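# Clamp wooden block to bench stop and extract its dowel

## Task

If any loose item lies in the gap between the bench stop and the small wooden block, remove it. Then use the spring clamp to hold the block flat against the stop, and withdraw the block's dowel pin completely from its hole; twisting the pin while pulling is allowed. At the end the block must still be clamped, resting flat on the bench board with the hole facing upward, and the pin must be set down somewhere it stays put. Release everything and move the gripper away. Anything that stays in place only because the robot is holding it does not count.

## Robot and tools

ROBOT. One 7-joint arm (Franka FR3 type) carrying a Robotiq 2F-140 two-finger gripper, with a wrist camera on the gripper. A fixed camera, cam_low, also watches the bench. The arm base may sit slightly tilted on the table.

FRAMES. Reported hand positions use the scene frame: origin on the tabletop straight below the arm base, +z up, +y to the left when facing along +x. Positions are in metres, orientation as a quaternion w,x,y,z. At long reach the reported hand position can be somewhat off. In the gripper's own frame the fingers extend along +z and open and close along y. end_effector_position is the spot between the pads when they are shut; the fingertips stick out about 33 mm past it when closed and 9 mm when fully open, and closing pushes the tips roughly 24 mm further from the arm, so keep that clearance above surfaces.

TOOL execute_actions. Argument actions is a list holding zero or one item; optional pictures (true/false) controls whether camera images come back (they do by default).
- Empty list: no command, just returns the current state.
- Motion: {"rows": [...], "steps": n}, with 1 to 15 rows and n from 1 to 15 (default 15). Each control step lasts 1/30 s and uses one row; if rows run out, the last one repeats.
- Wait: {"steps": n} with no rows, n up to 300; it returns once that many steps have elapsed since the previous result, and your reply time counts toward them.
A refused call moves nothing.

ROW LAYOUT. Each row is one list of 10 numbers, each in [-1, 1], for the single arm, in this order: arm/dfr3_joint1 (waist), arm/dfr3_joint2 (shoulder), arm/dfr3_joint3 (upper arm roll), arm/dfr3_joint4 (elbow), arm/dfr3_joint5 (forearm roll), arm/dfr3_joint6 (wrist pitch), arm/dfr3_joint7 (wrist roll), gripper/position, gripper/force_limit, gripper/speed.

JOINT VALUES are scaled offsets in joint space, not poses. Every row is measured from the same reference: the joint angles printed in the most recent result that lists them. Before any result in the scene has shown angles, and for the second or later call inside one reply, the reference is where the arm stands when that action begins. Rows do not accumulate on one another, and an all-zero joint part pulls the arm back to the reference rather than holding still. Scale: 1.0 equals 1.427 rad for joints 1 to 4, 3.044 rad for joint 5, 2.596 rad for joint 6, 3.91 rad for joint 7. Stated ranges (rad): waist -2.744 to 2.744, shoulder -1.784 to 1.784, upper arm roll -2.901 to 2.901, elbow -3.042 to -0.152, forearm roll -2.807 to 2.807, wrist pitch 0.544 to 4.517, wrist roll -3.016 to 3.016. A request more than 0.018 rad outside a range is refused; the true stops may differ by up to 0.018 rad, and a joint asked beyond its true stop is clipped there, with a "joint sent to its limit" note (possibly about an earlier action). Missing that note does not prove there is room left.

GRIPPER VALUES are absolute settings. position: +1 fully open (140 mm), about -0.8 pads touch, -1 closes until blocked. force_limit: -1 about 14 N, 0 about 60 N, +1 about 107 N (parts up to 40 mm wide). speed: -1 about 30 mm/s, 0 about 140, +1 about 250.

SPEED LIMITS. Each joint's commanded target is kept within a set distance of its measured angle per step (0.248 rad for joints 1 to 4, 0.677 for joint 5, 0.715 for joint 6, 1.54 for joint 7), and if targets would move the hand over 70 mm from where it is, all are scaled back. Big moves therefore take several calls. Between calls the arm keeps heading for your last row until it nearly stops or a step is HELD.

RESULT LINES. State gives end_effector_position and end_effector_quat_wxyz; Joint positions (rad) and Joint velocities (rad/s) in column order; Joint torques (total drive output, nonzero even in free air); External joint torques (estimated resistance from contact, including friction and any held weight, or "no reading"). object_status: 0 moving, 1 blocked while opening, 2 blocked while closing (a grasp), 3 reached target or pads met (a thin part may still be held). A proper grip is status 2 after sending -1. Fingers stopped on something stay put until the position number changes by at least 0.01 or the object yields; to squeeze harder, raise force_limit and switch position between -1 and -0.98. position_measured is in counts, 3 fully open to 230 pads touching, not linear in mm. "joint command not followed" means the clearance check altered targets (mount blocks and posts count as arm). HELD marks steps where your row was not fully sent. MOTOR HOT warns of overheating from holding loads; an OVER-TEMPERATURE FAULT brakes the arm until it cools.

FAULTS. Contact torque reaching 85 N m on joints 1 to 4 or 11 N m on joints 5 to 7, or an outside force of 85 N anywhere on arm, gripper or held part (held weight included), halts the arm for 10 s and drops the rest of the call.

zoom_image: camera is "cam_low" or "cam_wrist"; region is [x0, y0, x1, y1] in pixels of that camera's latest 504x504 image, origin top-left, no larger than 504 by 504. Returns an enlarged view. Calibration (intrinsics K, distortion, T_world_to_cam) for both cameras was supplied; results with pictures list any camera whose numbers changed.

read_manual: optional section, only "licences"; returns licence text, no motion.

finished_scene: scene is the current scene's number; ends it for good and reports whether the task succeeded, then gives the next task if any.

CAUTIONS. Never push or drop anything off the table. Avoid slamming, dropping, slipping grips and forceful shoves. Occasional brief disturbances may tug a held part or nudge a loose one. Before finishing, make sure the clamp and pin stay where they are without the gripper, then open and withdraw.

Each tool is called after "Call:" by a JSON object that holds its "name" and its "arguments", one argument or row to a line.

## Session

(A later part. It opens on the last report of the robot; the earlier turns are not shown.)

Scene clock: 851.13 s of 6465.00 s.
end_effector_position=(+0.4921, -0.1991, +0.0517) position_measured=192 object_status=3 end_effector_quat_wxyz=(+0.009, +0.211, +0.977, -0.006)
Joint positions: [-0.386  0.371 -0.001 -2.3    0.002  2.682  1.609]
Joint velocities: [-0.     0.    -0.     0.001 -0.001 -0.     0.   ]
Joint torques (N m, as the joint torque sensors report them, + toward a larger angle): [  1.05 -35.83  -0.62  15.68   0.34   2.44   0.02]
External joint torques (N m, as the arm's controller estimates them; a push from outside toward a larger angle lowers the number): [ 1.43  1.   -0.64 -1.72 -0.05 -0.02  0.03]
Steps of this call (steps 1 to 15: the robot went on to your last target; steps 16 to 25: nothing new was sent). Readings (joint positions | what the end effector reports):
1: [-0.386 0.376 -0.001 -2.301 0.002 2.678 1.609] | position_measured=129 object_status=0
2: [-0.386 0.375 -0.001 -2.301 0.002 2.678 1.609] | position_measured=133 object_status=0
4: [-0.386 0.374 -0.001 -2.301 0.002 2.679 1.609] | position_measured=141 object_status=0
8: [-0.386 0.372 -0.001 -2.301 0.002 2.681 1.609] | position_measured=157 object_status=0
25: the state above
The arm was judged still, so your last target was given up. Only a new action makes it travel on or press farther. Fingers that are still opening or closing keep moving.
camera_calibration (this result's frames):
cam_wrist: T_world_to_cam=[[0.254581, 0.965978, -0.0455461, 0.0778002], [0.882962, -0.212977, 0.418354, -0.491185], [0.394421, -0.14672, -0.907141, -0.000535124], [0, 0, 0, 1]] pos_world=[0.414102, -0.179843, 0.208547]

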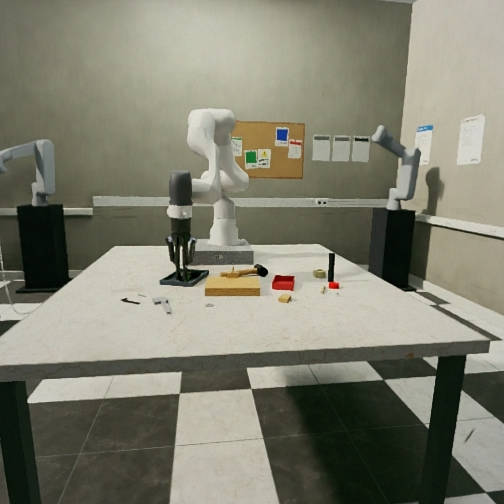

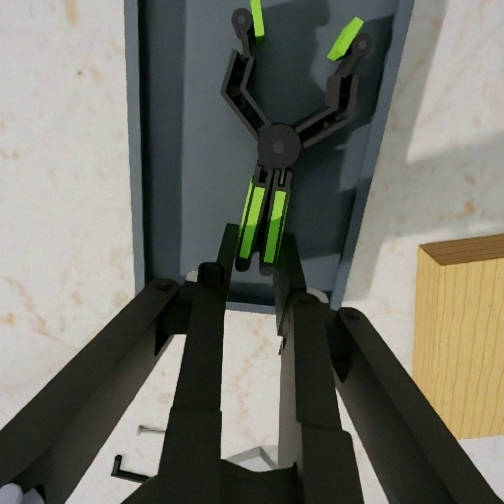

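Call:
{"name": "execute_actions", "arguments": {
  "actions": [
    {"rows": [[0,-0.002,0,0,0,0,0,-1,0.5,-0.6],[0,-0.003,0,0,0,0,0,-1,0.5,-0.6],[0,-0.004,0,0,0,0,0,-1,0.5,-0.6]], "steps": 12}
  ]
}}

Scene clock: 921.43 s of 6465.00 s.
end_effector_position=(+0.4931, -0.1995, +0.0533) position_measured=207 object_status=2 end_effector_quat_wxyz=(+0.010, +0.211, +0.977, -0.006)
Joint positions: [-0.386  0.368 -0.001 -2.3    0.002  2.682  1.609]
Joint velocities: [ 0.001 -0.001 -0.001 -0.001  0.    -0.001 -0.001]
Joint torques (N m, as the joint torque sensors report them, + toward a larger angle): [  0.73 -39.82  -0.64  17.37   0.4    2.61   0.12]
External joint torques (N m, as the arm's controller estimates them; a push from outside toward a larger angle lowers the number): [ 1.02 -2.97 -0.73 -0.05  0.01  0.15  0.12]
Steps of this call (steps 1 to 90: nothing new was sent; then 66.90 s passed at rest; steps 91 to 102: all 12 steps of this action). Readings (joint positions | what the end effector reports):
91: [-0.386 0.370 -0.001 -2.300 0.002 2.682 1.609] | position_measured=192 object_status=0
92: [-0.386 0.370 -0.001 -2.300 0.002 2.682 1.609] | position_measured=195 object_status=0
94: [-0.386 0.369 -0.001 -2.300 0.002 2.682 1.609] | position_measured=202 object_status=0
98: [-0.386 0.368 -0.001 -2.300 0.002 2.682 1.609] | position_measured=207 object_status=0
102: the state above
camera_calibration (this result's frames):
cam_wrist: T_world_to_cam=[[0.254683, 0.965933, -0.0459259, 0.0779545], [0.881786, -0.212476, 0.421078, -0.492292], [0.396975, -0.147738, -0.905861, -0.00104768], [0, 0, 0, 1]] pos_world=[0.414659, -0.180054, 0.209924]

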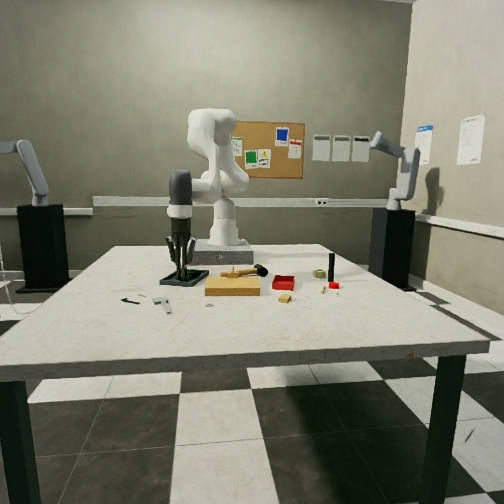

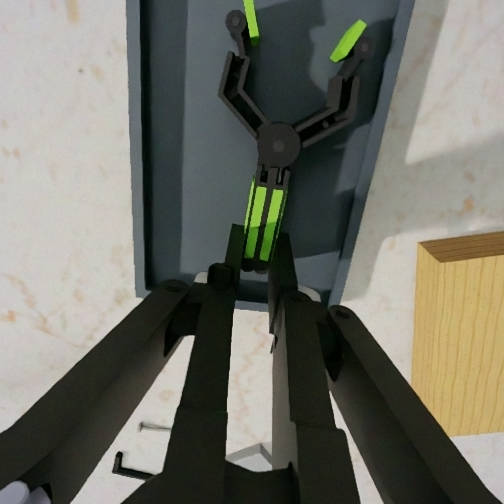

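Call:
{"name": "execute_actions", "arguments": {
  "actions": [
    {"rows": [[0,-0.003,0,0,0,-0.003,0,-1,0.5,-0.6],[0,-0.008,0,0,0,-0.008,0,-1,0.5,-0.6],[0,-0.016,0,0,0,-0.014,0,-1,0.5,-0.6],[0,-0.026,0,0,0,-0.021,0,-1,0.5,-0.6],[0,-0.037,0,0,0,-0.029,0,-1,0.5,-0.6],[0,-0.049,0,0.001,0,-0.037,0,-1,0.5,-0.6],[0,-0.061,0,0.001,0,-0.045,0,-1,0.5,-0.6],[0,-0.073,0,0.002,0,-0.053,0,-1,0.5,-0.6],[0,-0.085,0,0.002,0,-0.06,0,-1,0.5,-0.6],[0,-0.097,0,0.003,0,-0.067,0,-1,0.5,-0.6],[0,-0.108,0,0.003,0,-0.073,0,-1,0.5,-0.6],[0,-0.118,0,0.004,0,-0.078,0,-1,0.5,-0.6],[0,-0.127,0,0.004,0,-0.081,0,-1,0.5,-0.6],[0,-0.133,0,0.0045,0,-0.083,0,-1,0.5,-0.6],[0,-0.137,0,0.0045,0,-0.0832,0,-1,0.5,-0.6]], "steps": 15}
  ],
  "pictures": false
}}

Call:
{"name": "execute_actions", "arguments": {
  "actions": [
    {"steps": 10}
  ]
}}

Scene clock: 935.47 s of 6465.00 s.
end_effector_position=(+0.4985, -0.2007, +0.1325) position_measured=207 object_status=2 end_effector_quat_wxyz=(+0.017, +0.211, +0.977, -0.007)
Joint positions: [-0.386  0.195 -0.001 -2.294  0.002  2.518  1.609]
Joint velocities: [ 0.    -0.339 -0.     0.034  0.    -0.283  0.001]
Joint torques (N m, as the joint torque sensors report them, + toward a larger angle): [  0.53 -32.11  -0.88  17.84   0.49   1.85   0.12]
External joint torques (N m, as the arm's controller estimates them; a push from outside toward a larger angle lowers the number): [ 0.89 -2.77 -0.72 -0.16 -0.01 -0.37  0.12]
Steps of this call (steps 1 to 15: the robot went on to your last target; steps 16 to 90: nothing new was sent; then 10.53 s passed at rest; steps 91 to 105: all 15 steps of this action). Readings (joint positions | what the end effector reports):
91: [-0.386 0.367 -0.001 -2.300 0.002 2.681 1.609] | position_measured=207 object_status=2
92: [-0.386 0.366 -0.001 -2.300 0.002 2.679 1.609] | position_measured=207 object_status=2
94: [-0.386 0.357 -0.001 -2.301 0.002 2.666 1.609] | position_measured=207 object_status=2
98: [-0.386 0.305 -0.001 -2.302 0.002 2.616 1.609] | position_measured=207 object_status=2
105: the state above

Scene clock: 935.80 s of 6465.00 s.
end_effector_position=(+0.4924, -0.1982, +0.1406) position_measured=207 object_status=2 end_effector_quat_wxyz=(+0.008, +0.211, +0.978, -0.005)
Joint positions: [-0.386  0.173 -0.001 -2.293  0.002  2.475  1.609]
Joint velocities: [ 0.001  0.    -0.001 -0.001 -0.001 -0.046  0.   ]
Joint torques (N m, as the joint torque sensors report them, + toward a larger angle): [  1.1  -35.41  -0.9   19.33   0.54   2.28   0.13]
External joint torques (N m, as the arm's controller estimates them; a push from outside toward a larger angle lowers the number): [ 1.35 -1.65 -0.83 -1.07  0.01 -0.19  0.13]
Steps of this call (steps 1 to 10: the robot went on to your last target). Readings (joint positions | what the end effector reports):
1: [-0.386 0.185 -0.001 -2.293 0.002 2.509 1.609] | position_measured=207 object_status=2
2: [-0.386 0.179 -0.001 -2.292 0.002 2.503 1.609] | position_measured=207 object_status=2
4: [-0.386 0.174 -0.001 -2.292 0.002 2.492 1.609] | position_measured=207 object_status=2
8: [-0.386 0.173 -0.001 -2.292 0.002 2.479 1.609] | position_measured=207 object_status=2
10: the state above
camera_calibration (this result's frames):
cam_wrist: T_world_to_cam=[[0.254331, 0.96608, -0.0447842, 0.0808887], [0.883604, -0.213295, 0.416832, -0.528679], [0.39314, -0.145585, -0.90788, 0.081151], [0, 0, 0, 1]] pos_world=[0.414667, -0.179095, 0.297668]

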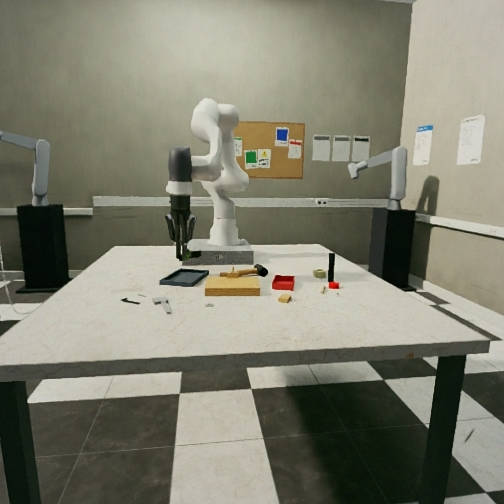

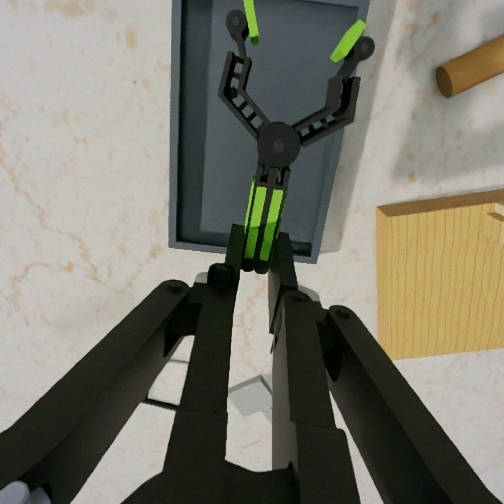

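Call:
{"name": "execute_actions", "arguments": {
  "actions": [
    {"rows": [[0.006,0.001,0,0.001,0,-0.003,-0.005,-1,0.5,-0.6],[0.018,0.003,0,0.004,0,-0.004,-0.014,-1,0.5,-0.6],[0.036,0.006,0,0.008,0,-0.005,-0.029,-1,0.5,-0.6],[0.06,0.01,0,0.013,0,-0.006,-0.048,-1,0.5,-0.6],[0.088,0.014,0,0.02,0,-0.007,-0.07,-1,0.5,-0.6],[0.12,0.019,0,0.027,0,-0.008,-0.096,-1,0.5,-0.6],[0.155,0.025,0,0.035,0,-0.009,-0.124,-1,0.5,-0.6],[0.19,0.031,0,0.043,0,-0.011,-0.152,-1,0.5,-0.6],[0.225,0.036,0,0.051,0,-0.012,-0.18,-1,0.5,-0.6],[0.26,0.042,0,0.059,0,-0.013,-0.208,-1,0.5,-0.6],[0.295,0.047,0,0.066,0,-0.015,-0.236,-1,0.5,-0.6],[0.33,0.053,0,0.074,0,-0.016,-0.264,-1,0.5,-0.6],[0.365,0.059,0,0.082,0,-0.017,-0.292,-1,0.5,-0.6],[0.395,0.064,0,0.089,0,-0.018,-0.316,-1,0.5,-0.6],[0.4207,0.0677,0,0.0947,0,-0.0195,-0.337,-1,0.5,-0.6]], "steps": 15}
  ],
  "pictures": false
}}

Call:
{"name": "execute_actions", "arguments": {
  "actions": [
    {"steps": 50}
  ]
}}

Scene clock: 957.23 s of 6465.00 s.
end_effector_position=(+0.5581, +0.0147, +0.1383) position_measured=207 object_status=2 end_effector_quat_wxyz=(+0.007, -0.223, +0.975, -0.007)
Joint positions: [ 0.027  0.238 -0.005 -2.198  0.002  2.45   1.143]
Joint velocities: [ 1.099  0.177  0.048  0.249  0.001 -0.048 -1.467]
Joint torques (N m, as the joint torque sensors report them, + toward a larger angle): [ -1.12 -37.77  -2.35  19.52   0.5    1.84  -0.55]
External joint torques (N m, as the arm's controller estimates them; a push from outside toward a larger angle lowers the number): [ 2.25 -0.19 -0.47  0.74  0.01 -0.28 -0.56]
Steps of this call (steps 1 to 30: the robot went on to your last target; steps 31 to 90: nothing new was sent; then 17.93 s passed at rest; steps 91 to 105: all 15 steps of this action). Readings (joint positions | what the end effector reports):
91: [-0.385 0.173 -0.001 -2.293 0.002 2.468 1.608] | position_measured=207 object_status=2
92: [-0.381 0.174 -0.003 -2.292 0.002 2.468 1.604] | position_measured=207 object_status=2
94: [-0.356 0.178 -0.008 -2.286 0.002 2.466 1.579] | position_measured=207 object_status=2
98: [-0.235 0.198 -0.011 -2.257 0.002 2.461 1.455] | position_measured=207 object_status=2
105: the state above

Scene clock: 958.90 s of 6465.00 s.
end_effector_position=(+0.5515, +0.1229, +0.1341) position_measured=207 object_status=2 end_effector_quat_wxyz=(+0.002, +0.676, -0.737, +0.005)
Joint positions: [ 0.215  0.268  0.    -2.159  0.002  2.427  0.301]
Joint velocities: [-0.001 -0.    -0.001  0.     0.001 -0.001 -0.013]
Joint torques (N m, as the joint torque sensors report them, + toward a larger angle): [  0.6  -37.34  -1.68  21.53   0.54   2.36  -0.23]
External joint torques (N m, as the arm's controller estimates them; a push from outside toward a larger angle lowers the number): [ 1.19  0.03 -1.41  0.74  0.02 -0.12 -0.23]
Steps of this call (steps 1 to 50: the robot went on to your last target). Readings (joint positions | what the end effector reports):
1: [0.065 0.244 -0.004 -2.190 0.002 2.448 1.088] | position_measured=207 object_status=2
2: [0.102 0.250 -0.004 -2.182 0.002 2.445 1.024] | position_measured=207 object_status=2
4: [0.168 0.261 0.002 -2.168 0.002 2.440 0.884] | position_measured=207 object_status=2
8: [0.219 0.267 0.011 -2.161 0.002 2.433 0.676] | position_measured=207 object_status=2
50: the state above
camera_calibration (this result's frames):
cam_wrist: T_world_to_cam=[[-0.995922, -0.0822737, -0.0370114, 0.572682], [-0.0902021, 0.915128, 0.392943, -0.108108], [0.00154134, 0.394679, -0.918818, 0.249797], [0, 0, 0, 1]] pos_world=[0.56021, 0.04746, 0.293194]

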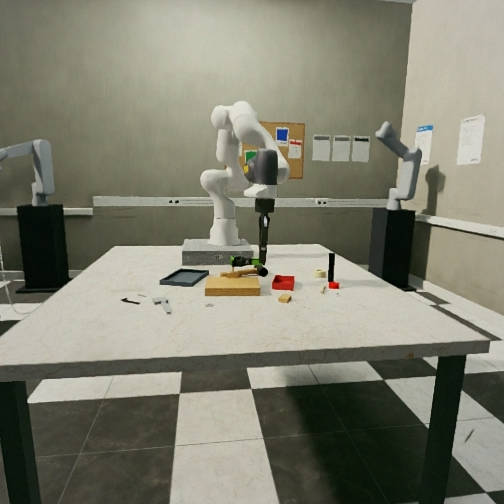

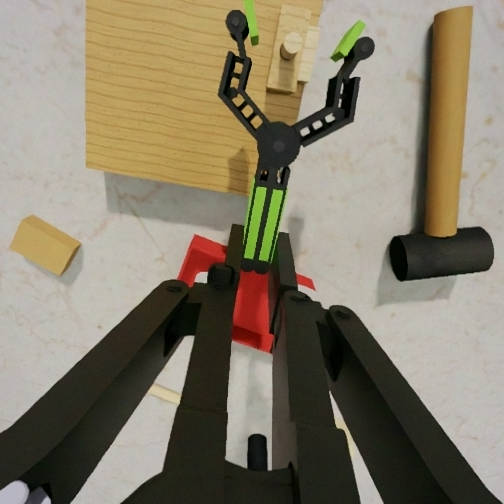

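Call:
{"name": "zoom_image", "arguments": {
  "camera": "cam_wrist",
  "region": [210, 0, 390, 170]
}}

Call:
{"name": "zoom_image", "arguments": {
  "camera": "cam_low",
  "region": [210, 240, 290, 300]
}}

Region (210, 0, 390, 170) of cam_wrist's 504x504 image, scaled by 2.800, with more detail than that image has.

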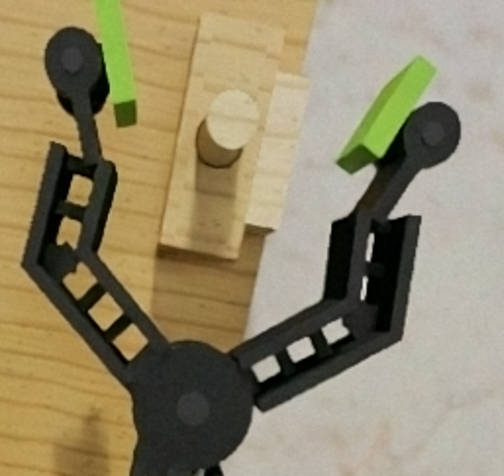

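Region (210, 240, 290, 300) of cam_low's 504x504 image, scaled by 6.300, with more detail than that image has; it fills the top 378 rows of this view, and the rest is white.

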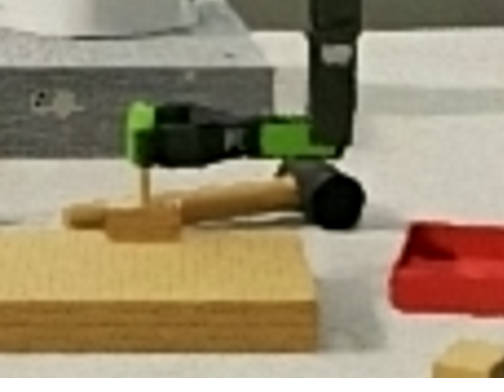

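Call:
{"name": "execute_actions", "arguments": {
  "actions": [
    {"rows": [[0.001,0,0,0,0,0.002,-0.001,-1,0.5,-0.6],[0.002,0.001,0,-0.001,0,0.005,-0.001,-1,0.5,-0.6],[0.0028,0.003,0,-0.002,0,0.008,-0.001,-1,0.5,-0.6],[0.0028,0.006,0,-0.003,0,0.012,-0.001,-1,0.5,-0.6],[0.0028,0.011,0,-0.004,0,0.016,-0.001,-1,0.5,-0.6],[0.0028,0.016,0,-0.005,0,0.02,-0.001,-1,0.5,-0.6],[0.0028,0.022,0,-0.007,0,0.024,-0.001,-1,0.5,-0.6],[0.0028,0.028,0,-0.008,0,0.028,-0.001,-1,0.5,-0.6],[0.0028,0.034,0,-0.009,0,0.032,-0.001,-1,0.5,-0.6],[0.0028,0.04,0,-0.011,0,0.036,-0.001,-1,0.5,-0.6],[0.0028,0.045,0,-0.012,0,0.039,-0.001,-1,0.5,-0.6],[0.0028,0.05,0,-0.013,0,0.042,-0.001,-1,0.5,-0.6],[0.0028,0.054,0,-0.014,0,0.044,-0.001,-1,0.5,-0.6],[0.0028,0.057,0,-0.0146,0,0.044,-0.001,-1,0.5,-0.6],[0.0028,0.0597,0,-0.0151,0,0.0413,-0.001,-1,0.5,-0.6]], "steps": 15}
  ],
  "pictures": false
}}

Call:
{"name": "execute_actions", "arguments": {
  "actions": [
    {"steps": 15}
  ]
}}

Call:
{"name": "zoom_image", "arguments": {
  "camera": "cam_wrist",
  "region": [210, 0, 390, 170]
}}

Call:
{"name": "zoom_image", "arguments": {
  "camera": "cam_low",
  "region": [215, 255, 275, 295]
}}

Scene clock: 1019.67 s of 6465.00 s.
end_effector_position=(+0.5469, +0.1228, +0.0932) position_measured=207 object_status=2 end_effector_quat_wxyz=(+0.005, +0.678, -0.735, +0.003)
Joint positions: [ 0.218  0.341  0.    -2.178  0.002  2.513  0.298]
Joint velocities: [ 0.001  0.172  0.002 -0.045 -0.     0.105  0.001]
Joint torques (N m, as the joint torque sensors report them, + toward a larger angle): [  2.   -41.09  -0.71  19.59   0.46   3.18   0.12]
External joint torques (N m, as the arm's controller estimates them; a push from outside toward a larger angle lowers the number): [ 2.29 -0.16 -0.8  -1.14 -0.01  0.54  0.12]
Steps of this call (steps 1 to 15: the robot went on to your last target; steps 16 to 90: nothing new was sent; then 57.27 s passed at rest; steps 91 to 105: all 15 steps of this action). Readings (joint positions | what the end effector reports):
91: [0.215 0.268 0.000 -2.159 0.002 2.427 0.298] | position_measured=207 object_status=2
92: [0.215 0.268 0.000 -2.159 0.002 2.429 0.298] | position_measured=207 object_status=2
94: [0.216 0.269 0.000 -2.160 0.002 2.435 0.298] | position_measured=207 object_status=2
98: [0.218 0.287 0.000 -2.163 0.002 2.462 0.298] | position_measured=207 object_status=2
105: the state above

Scene clock: 1020.17 s of 6465.00 s.
end_effector_position=(+0.5468, +0.1227, +0.0869) position_measured=207 object_status=2 end_effector_quat_wxyz=(+0.004, +0.678, -0.735, +0.004)
Joint positions: [ 0.218  0.353  0.    -2.181  0.002  2.53   0.298]
Joint velocities: [ 0.001 -0.001 -0.     0.     0.001  0.007  0.001]
Joint torques (N m, as the joint torque sensors report them, + toward a larger angle): [  1.89 -39.53  -0.65  19.48   0.46   3.02   0.12]
External joint torques (N m, as the arm's controller estimates them; a push from outside toward a larger angle lowers the number): [ 2.36 -0.85 -0.58  0.04  0.    0.54  0.12]
Steps of this call (steps 1 to 15: the robot went on to your last target). Readings (joint positions | what the end effector reports):
1: [0.218 0.346 0.000 -2.179 0.002 2.516 0.298] | position_measured=207 object_status=2
2: [0.218 0.350 0.000 -2.180 0.002 2.518 0.298] | position_measured=207 object_status=2
4: [0.218 0.353 0.000 -2.181 0.002 2.522 0.298] | position_measured=207 object_status=2
8: [0.218 0.353 0.000 -2.181 0.002 2.527 0.298] | position_measured=207 object_status=2
15: the state above
camera_calibration (this result's frames):
cam_wrist: T_world_to_cam=[[-0.995513, -0.0884062, -0.0337262, 0.566534], [-0.0945431, 0.914916, 0.392417, -0.0873024], [-0.00383551, 0.393845, -0.919169, 0.209531], [0, 0, 0, 1]] pos_world=[0.556542, 0.0474367, 0.245961]

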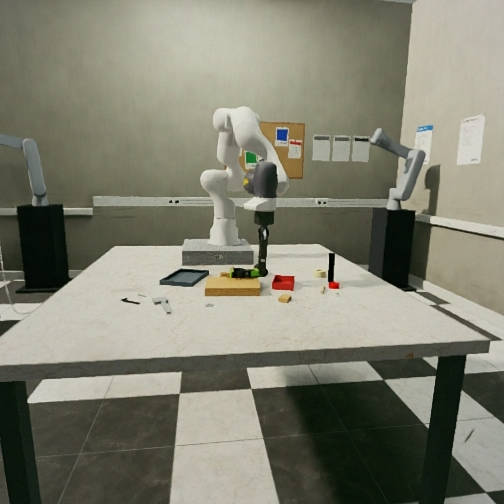

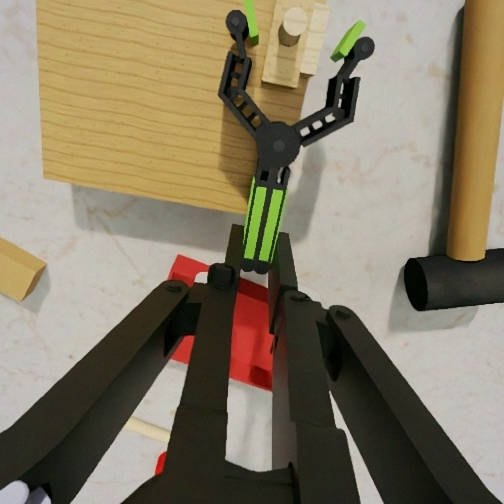

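Region (210, 0, 390, 170) of cam_wrist's 504x504 image, scaled by 2.800, with more detail than that image has.

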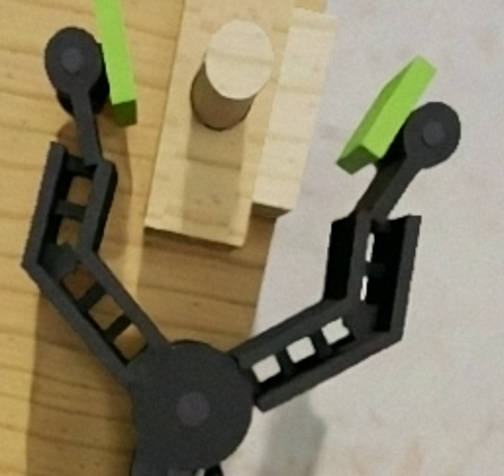

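Region (215, 255, 275, 295) of cam_low's 504x504 image, scaled by 8.400, with more detail than that image has.

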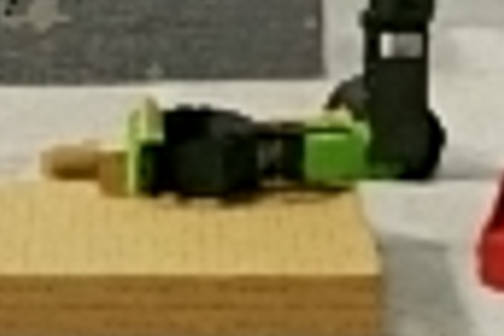

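Call:
{"name": "execute_actions", "arguments": {
  "actions": []
}}

Scene clock: 1054.63 s of 6465.00 s.
end_effector_position=(+0.5472, +0.1228, +0.0870) position_measured=207 object_status=2 end_effector_quat_wxyz=(+0.003, +0.678, -0.735, +0.004)
Joint positions: [ 0.218  0.353  0.    -2.181  0.002  2.532  0.298]
Joint velocities: [-0.    -0.     0.001  0.    -0.001 -0.001  0.001]
Joint torques (N m, as the joint torque sensors report them, + toward a larger angle): [  1.7  -39.48  -0.84  19.41   0.44   3.02   0.12]
External joint torques (N m, as the arm's controller estimates them; a push from outside toward a larger angle lowers the number): [ 2.23 -0.93 -0.71  0.01 -0.02  0.55  0.12]
Steps of this call (steps 1 to 15: the robot went on to your last target; steps 16 to 90: nothing new was sent; then 31.47 s passed at rest). Readings (joint positions | what the end effector reports):
1: [0.218 0.353 0.000 -2.181 0.002 2.531 0.298] | position_measured=207 object_status=2
2: [0.218 0.353 0.000 -2.181 0.002 2.531 0.298] | position_measured=207 object_status=2
4: [0.218 0.353 0.000 -2.181 0.002 2.531 0.298] | position_measured=207 object_status=2
8: [0.218 0.353 0.000 -2.181 0.002 2.531 0.298] | position_measured=207 object_status=2
90: the state above
The arm was judged still, so your last target was given up. Only a new action makes it travel on or press farther. Fingers that are still opening or closing keep moving.
camera_calibration (this result's frames):
cam_wrist: T_world_to_cam=[[-0.995468, -0.0884764, -0.0348657, 0.566979], [-0.095056, 0.91481, 0.392538, -0.0871326], [-0.00283486, 0.394073, -0.919075, 0.208995], [0, 0, 0, 1]] pos_world=[0.556719, 0.0475148, 0.246053]

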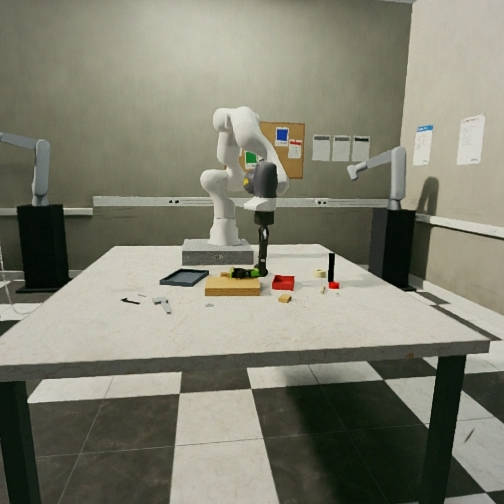

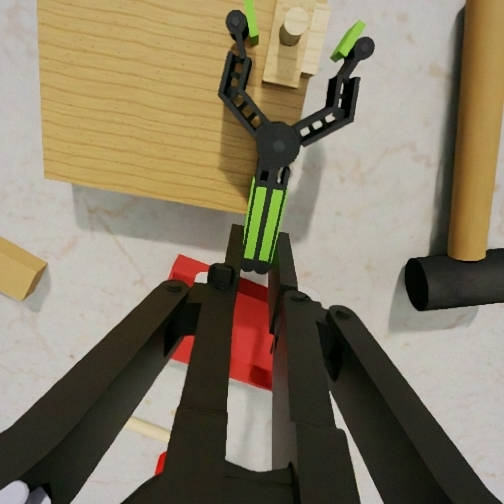

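Call:
{"name": "zoom_image", "arguments": {
  "camera": "cam_low",
  "region": [200, 250, 290, 300]
}}

Call:
{"name": "zoom_image", "arguments": {
  "camera": "cam_wrist",
  "region": [200, 0, 400, 200]
}}

Region (200, 250, 290, 300) of cam_low's 504x504 image, scaled by 5.600, with more detail than that image has.

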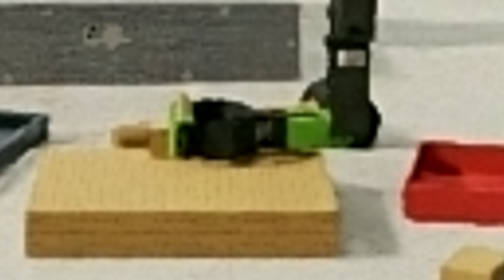

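Region (200, 0, 400, 200) of cam_wrist's 504x504 image, scaled by 2.520, with more detail than that image has.

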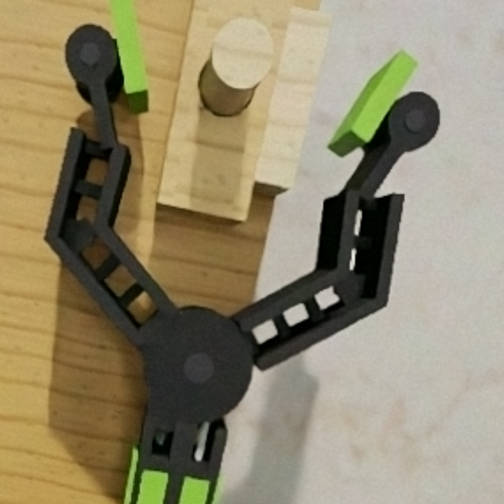

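Call:
{"name": "execute_actions", "arguments": {
  "actions": [
    {"rows": [[0,0.0005,0,0,0,0.0008,0,-1,0.5,-0.6],[0,0.0012,0,0,0,0.0015,0,-1,0.5,-0.6],[0,0.002,0,0,0,0.0022,0,-1,0.5,-0.6],[0,0.0029,0,0.0001,0,0.0029,0,-1,0.5,-0.6],[0,0.0039,0,0.0001,0,0.0035,0,-1,0.5,-0.6],[0,0.0049,0,0.0002,0,0.0041,0,-1,0.5,-0.6],[0,0.0059,0,0.0002,0,0.0046,0,-1,0.5,-0.6],[0,0.0068,0,0.0003,0,0.0051,0,-1,0.5,-0.6],[0,0.0076,0,0.0003,0,0.0055,0,-1,0.5,-0.6],[0,0.0083,0,0.0003,0,0.0058,0,-1,0.5,-0.6],[0,0.0089,0,0.0004,0,0.006,0,-1,0.5,-0.6],[0,0.0093,0,0.0004,0,0.0062,0,-1,0.5,-0.6],[0,0.0096,0,0.0004,0,0.0063,0,-1,0.5,-0.6],[0,0.0098,0,0.0004,0,0.0063,0,-1,0.5,-0.6],[0,0.0098,0,0.0004,0,0.0063,0,-1,0.5,-0.6]], "steps": 15}
  ],
  "pictures": false
}}

Call:
{"name": "execute_actions", "arguments": {
  "actions": [
    {"steps": 20}
  ]
}}

Scene clock: 1080.07 s of 6465.00 s.
end_effector_position=(+0.5471, +0.1227, +0.0815) position_measured=207 object_status=2 end_effector_quat_wxyz=(+0.003, +0.678, -0.735, +0.004)
Joint positions: [ 0.218  0.364  0.    -2.181  0.002  2.543  0.298]
Joint velocities: [ 0.001  0.008  0.001 -0.001 -0.     0.012  0.001]
Joint torques (N m, as the joint torque sensors report them, + toward a larger angle): [  0.46 -38.88  -0.94  19.39   0.43   3.     0.1 ]
External joint torques (N m, as the arm's controller estimates them; a push from outside toward a larger angle lowers the number): [ 0.83  0.38 -0.97 -0.11 -0.02  0.43  0.1 ]
Steps of this call (steps 1 to 90: nothing new was sent; then 21.93 s passed at rest; steps 91 to 105: all 15 steps of this action). Readings (joint positions | what the end effector reports):
91: [0.218 0.353 0.000 -2.181 0.002 2.532 0.298] | position_measured=207 object_status=2
92: [0.218 0.353 0.000 -2.181 0.002 2.532 0.298] | position_measured=207 object_status=2
94: [0.218 0.353 0.000 -2.181 0.002 2.533 0.298] | position_measured=207 object_status=2
98: [0.218 0.357 0.000 -2.181 0.002 2.537 0.298] | position_measured=207 object_status=2
105: the state above

Scene clock: 1080.73 s of 6465.00 s.
end_effector_position=(+0.5477, +0.1229, +0.0816) position_measured=207 object_status=2 end_effector_quat_wxyz=(+0.002, +0.678, -0.735, +0.005)
Joint positions: [ 0.218  0.365  0.    -2.181  0.002  2.545  0.298]
Joint velocities: [-0.001  0.    -0.    -0.    -0.001  0.    -0.001]
Joint torques (N m, as the joint torque sensors report them, + toward a larger angle): [  1.02 -38.56  -0.72  19.5    0.41   3.05   0.12]
External joint torques (N m, as the arm's controller estimates them; a push from outside toward a larger angle lowers the number): [ 1.34  0.3  -0.81  0.21 -0.04  0.56  0.12]
Steps of this call (steps 1 to 15: the robot went on to your last target; steps 16 to 20: nothing new was sent). Readings (joint positions | what the end effector reports):
1: [0.218 0.364 0.000 -2.181 0.002 2.543 0.298] | position_measured=207 object_status=2
2: [0.218 0.364 0.000 -2.181 0.002 2.543 0.298] | position_measured=207 object_status=2
4: [0.218 0.364 0.000 -2.181 0.002 2.544 0.298] | position_measured=207 object_status=2
8: [0.218 0.364 0.000 -2.181 0.002 2.545 0.298] | position_measured=207 object_status=2
20: the state above
The arm was judged still, so your last target was given up. Only a new action makes it travel on or press farther. Fingers that are still opening or closing keep moving.
camera_calibration (this result's frames):
cam_wrist: T_world_to_cam=[[-0.995406, -0.0884954, -0.0365488, 0.567412], [-0.0957366, 0.914671, 0.392697, -0.084647], [-0.00132177, 0.394392, -0.918941, 0.203152], [0, 0, 0, 1]] pos_world=[0.55697, 0.0475161, 0.240663]

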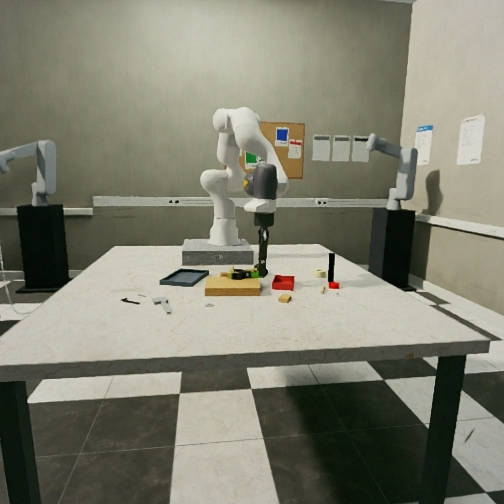

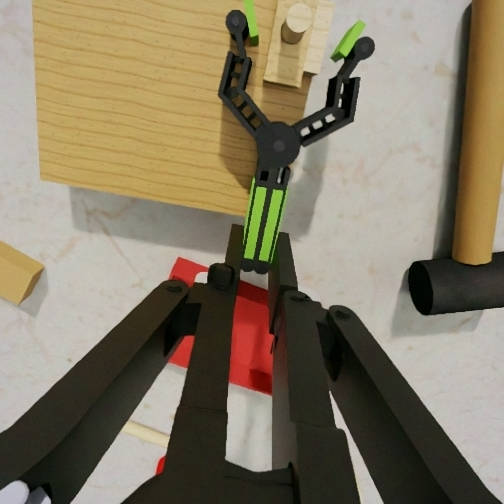

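Call:
{"name": "zoom_image", "arguments": {
  "camera": "cam_low",
  "region": [215, 258, 275, 292]
}}

Call:
{"name": "zoom_image", "arguments": {
  "camera": "cam_wrist",
  "region": [200, 0, 400, 200]
}}

Region (215, 258, 275, 292) of cam_low's 504x504 image, scaled by 8.400, with more detail than that image has; it fills the top 286 rows of this view, and the rest is white.

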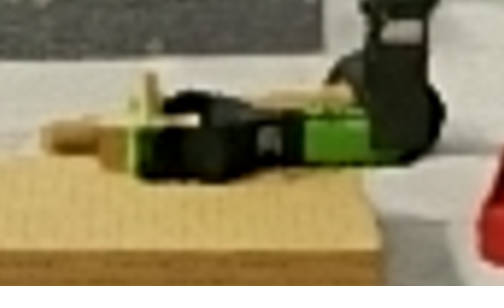

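Region (200, 0, 400, 200) of cam_wrist's 504x504 image, scaled by 2.520, with more detail than that image has.

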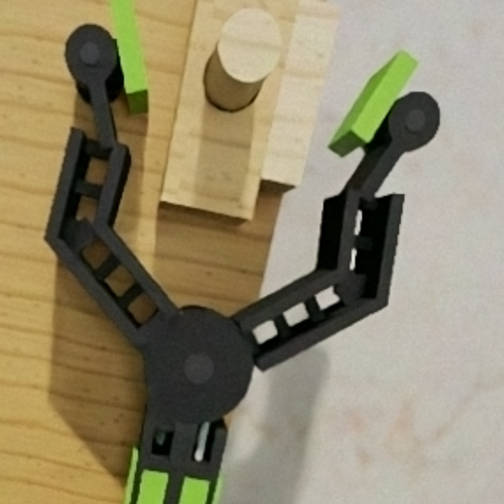

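Call:
{"name": "execute_actions", "arguments": {
  "actions": [
    {"rows": [[0,0,0,0,0,0,0,-0.4,0.5,-1]], "steps": 15}
  ],
  "pictures": false
}}

Call:
{"name": "execute_actions", "arguments": {
  "actions": [
    {"steps": 20}
  ]
}}

Scene clock: 1103.57 s of 6465.00 s.
end_effector_position=(+0.5477, +0.1229, +0.0816) position_measured=185 object_status=0 end_effector_quat_wxyz=(+0.002, +0.678, -0.735, +0.005)
Joint positions: [ 0.218  0.365  0.    -2.181  0.002  2.545  0.298]
Joint velocities: [-0.     0.001  0.002  0.001  0.     0.    -0.001]
Joint torques (N m, as the joint torque sensors report them, + toward a larger angle): [  1.08 -40.09  -0.99  19.13   0.44   2.65   0.11]
External joint torques (N m, as the arm's controller estimates them; a push from outside toward a larger angle lowers the number): [ 1.49 -1.44 -0.98 -0.07 -0.01  0.18  0.11]
Steps of this call (steps 1 to 90: nothing new was sent; then 19.33 s passed at rest; steps 91 to 105: all 15 steps of this action). Readings (joint positions | what the end effector reports):
91: [0.218 0.365 0.000 -2.181 0.002 2.545 0.298] | position_measured=207 object_status=0
92: [0.218 0.365 0.000 -2.181 0.002 2.545 0.298] | position_measured=207 object_status=0
94: [0.218 0.365 0.000 -2.181 0.002 2.545 0.298] | position_measured=203 object_status=0
98: [0.218 0.365 0.000 -2.181 0.002 2.545 0.298] | position_measured=196 object_status=0
105: the state above

Scene clock: 1104.23 s of 6465.00 s.
end_effector_position=(+0.5477, +0.1229, +0.0816) position_measured=179 object_status=3 end_effector_quat_wxyz=(+0.002, +0.678, -0.735, +0.005)
Joint positions: [ 0.218  0.365  0.    -2.181  0.002  2.545  0.298]
Joint velocities: [ 0.001  0.001  0.002 -0.001  0.001  0.    -0.001]
Joint torques (N m, as the joint torque sensors report them, + toward a larger angle): [  0.87 -40.05  -1.02  19.37   0.43   2.63   0.14]
External joint torques (N m, as the arm's controller estimates them; a push from outside toward a larger angle lowers the number): [ 1.17 -1.38 -1.12  0.19 -0.01  0.16  0.14]
Steps of this call (steps 1 to 15: the robot went on to your last target; steps 16 to 20: nothing new was sent). Readings (joint positions | what the end effector reports):
1: [0.218 0.365 0.000 -2.181 0.002 2.545 0.298] | position_measured=183 object_status=0
2: [0.218 0.365 0.000 -2.181 0.002 2.545 0.298] | position_measured=182 object_status=0
4: [0.218 0.365 0.000 -2.181 0.002 2.545 0.298] | position_measured=179 object_status=0
8: [0.218 0.365 0.000 -2.181 0.002 2.545 0.298] | position_measured=179 object_status=0
20: the state above
The arm was judged still, so your last target was given up. Only a new action makes it travel on or press farther. Fingers that are still opening or closing keep moving.
camera_calibration (this result's frames):
cam_wrist: T_world_to_cam=[[-0.995406, -0.0884956, -0.0365566, 0.567414], [-0.0957399, 0.914671, 0.392698, -0.0846336], [-0.0013148, 0.394394, -0.918941, 0.203121], [0, 0, 0, 1]] pos_world=[0.556971, 0.047516, 0.240634]

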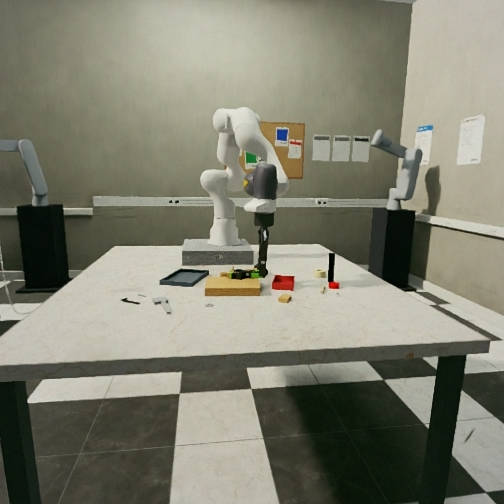

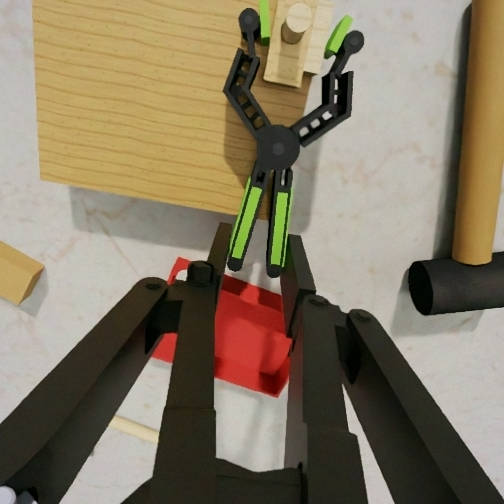

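Call:
{"name": "zoom_image", "arguments": {
  "camera": "cam_wrist",
  "region": [220, 0, 380, 160]
}}

Region (220, 0, 380, 160) of cam_wrist's 504x504 image, scaled by 3.150, with more detail than that image has.

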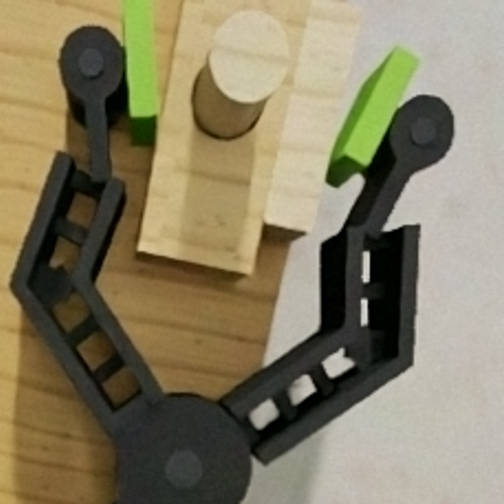

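Call:
{"name": "execute_actions", "arguments": {
  "actions": [
    {"rows": [[0,0,0,0,0,0,0,0.0,0.5,-1]], "steps": 15}
  ],
  "pictures": false
}}

Call:
{"name": "execute_actions", "arguments": {
  "actions": [
    {"steps": 30}
  ]
}}

Scene clock: 1117.13 s of 6465.00 s.
end_effector_position=(+0.5477, +0.1229, +0.0816) position_measured=157 object_status=0 end_effector_quat_wxyz=(+0.002, +0.678, -0.735, +0.005)
Joint positions: [ 0.218  0.365  0.    -2.181  0.002  2.545  0.298]
Joint velocities: [-0.     0.     0.001  0.001 -0.    -0.     0.001]
Joint torques (N m, as the joint torque sensors report them, + toward a larger angle): [  0.93 -39.87  -1.01  19.21   0.46   2.63   0.16]
External joint torques (N m, as the arm's controller estimates them; a push from outside toward a larger angle lowers the number): [ 1.34 -1.14 -1.   -0.02  0.01  0.15  0.16]
Steps of this call (steps 1 to 90: nothing new was sent; then 9.40 s passed at rest; steps 91 to 105: all 15 steps of this action). Readings (joint positions | what the end effector reports):
91: [0.218 0.365 0.000 -2.181 0.002 2.545 0.298] | position_measured=179 object_status=0
92: [0.218 0.365 0.000 -2.181 0.002 2.545 0.298] | position_measured=178 object_status=0
94: [0.218 0.365 0.000 -2.181 0.002 2.545 0.298] | position_measured=174 object_status=0
98: [0.218 0.365 0.000 -2.181 0.002 2.545 0.298] | position_measured=168 object_status=0
105: the state above

Scene clock: 1118.13 s of 6465.00 s.
end_effector_position=(+0.5477, +0.1229, +0.0816) position_measured=129 object_status=3 end_effector_quat_wxyz=(+0.002, +0.678, -0.735, +0.005)
Joint positions: [ 0.218  0.365  0.    -2.181  0.002  2.545  0.298]
Joint velocities: [ 0.001 -0.001 -0.001 -0.001  0.001  0.     0.   ]
Joint torques (N m, as the joint torque sensors report them, + toward a larger angle): [  0.89 -40.22  -0.78  18.89   0.43   2.62   0.1 ]
External joint torques (N m, as the arm's controller estimates them; a push from outside toward a larger angle lowers the number): [ 1.34 -1.32 -0.74 -0.43 -0.02  0.12  0.1 ]
Steps of this call (steps 1 to 15: the robot went on to your last target; steps 16 to 30: nothing new was sent). Readings (joint positions | what the end effector reports):
1: [0.218 0.365 0.000 -2.181 0.002 2.545 0.298] | position_measured=155 object_status=0
2: [0.218 0.365 0.000 -2.181 0.002 2.545 0.298] | position_measured=153 object_status=0
4: [0.218 0.365 0.000 -2.181 0.002 2.545 0.298] | position_measured=150 object_status=0
8: [0.218 0.365 0.000 -2.181 0.002 2.545 0.298] | position_measured=144 object_status=0
30: the state above
The arm was judged still, so your last target was given up. Only a new action makes it travel on or press farther. Fingers that are still opening or closing keep moving.
camera_calibration (this result's frames):
cam_wrist: T_world_to_cam=[[-0.995406, -0.0884923, -0.0365567, 0.567414], [-0.0957369, 0.914671, 0.392697, -0.0846329], [-0.00131324, 0.394392, -0.918941, 0.203121], [0, 0, 0, 1]] pos_world=[0.556971, 0.0475138, 0.240634]

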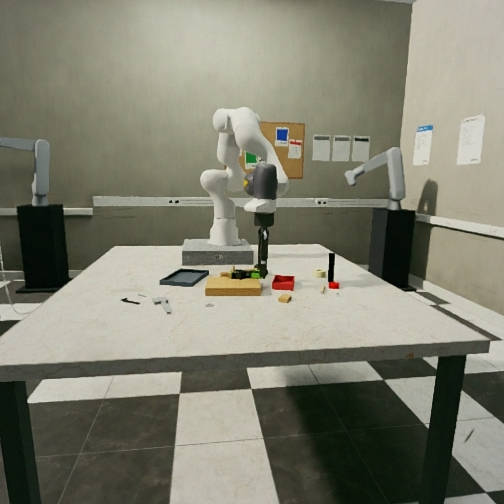

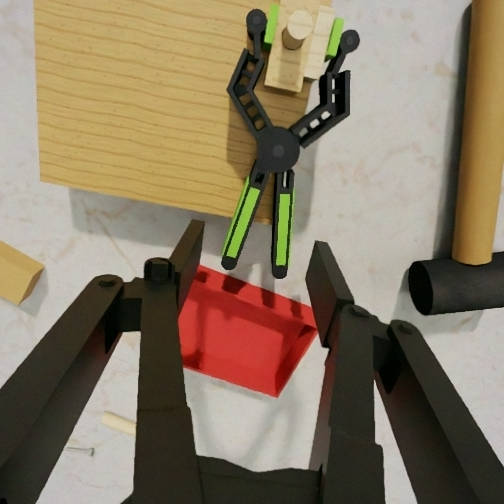

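Call:
{"name": "zoom_image", "arguments": {
  "camera": "cam_wrist",
  "region": [240, 0, 366, 126]
}}

Call:
{"name": "zoom_image", "arguments": {
  "camera": "cam_low",
  "region": [215, 258, 275, 292]
}}

Region (240, 0, 366, 126) of cam_wrist's 504x504 image, scaled by 4.000, with more detail than that image has.

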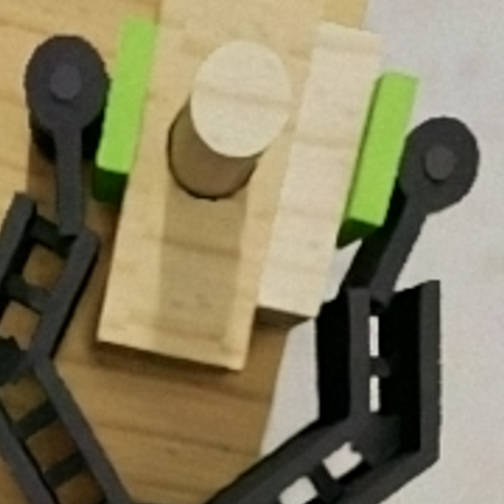

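Region (215, 258, 275, 292) of cam_low's 504x504 image, scaled by 8.400, with more detail than that image has; it fills the top 286 rows of this view, and the rest is white.

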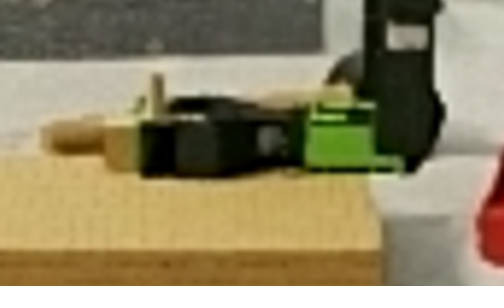

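Call:
{"name": "zoom_image", "arguments": {
  "camera": "cam_wrist",
  "region": [150, 0, 402, 252]
}}

Region (150, 0, 402, 252) of cam_wrist's 504x504 image, scaled by 2.000, with more detail than that image has.

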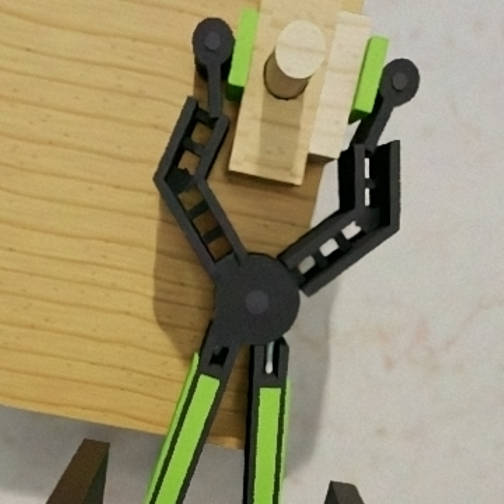

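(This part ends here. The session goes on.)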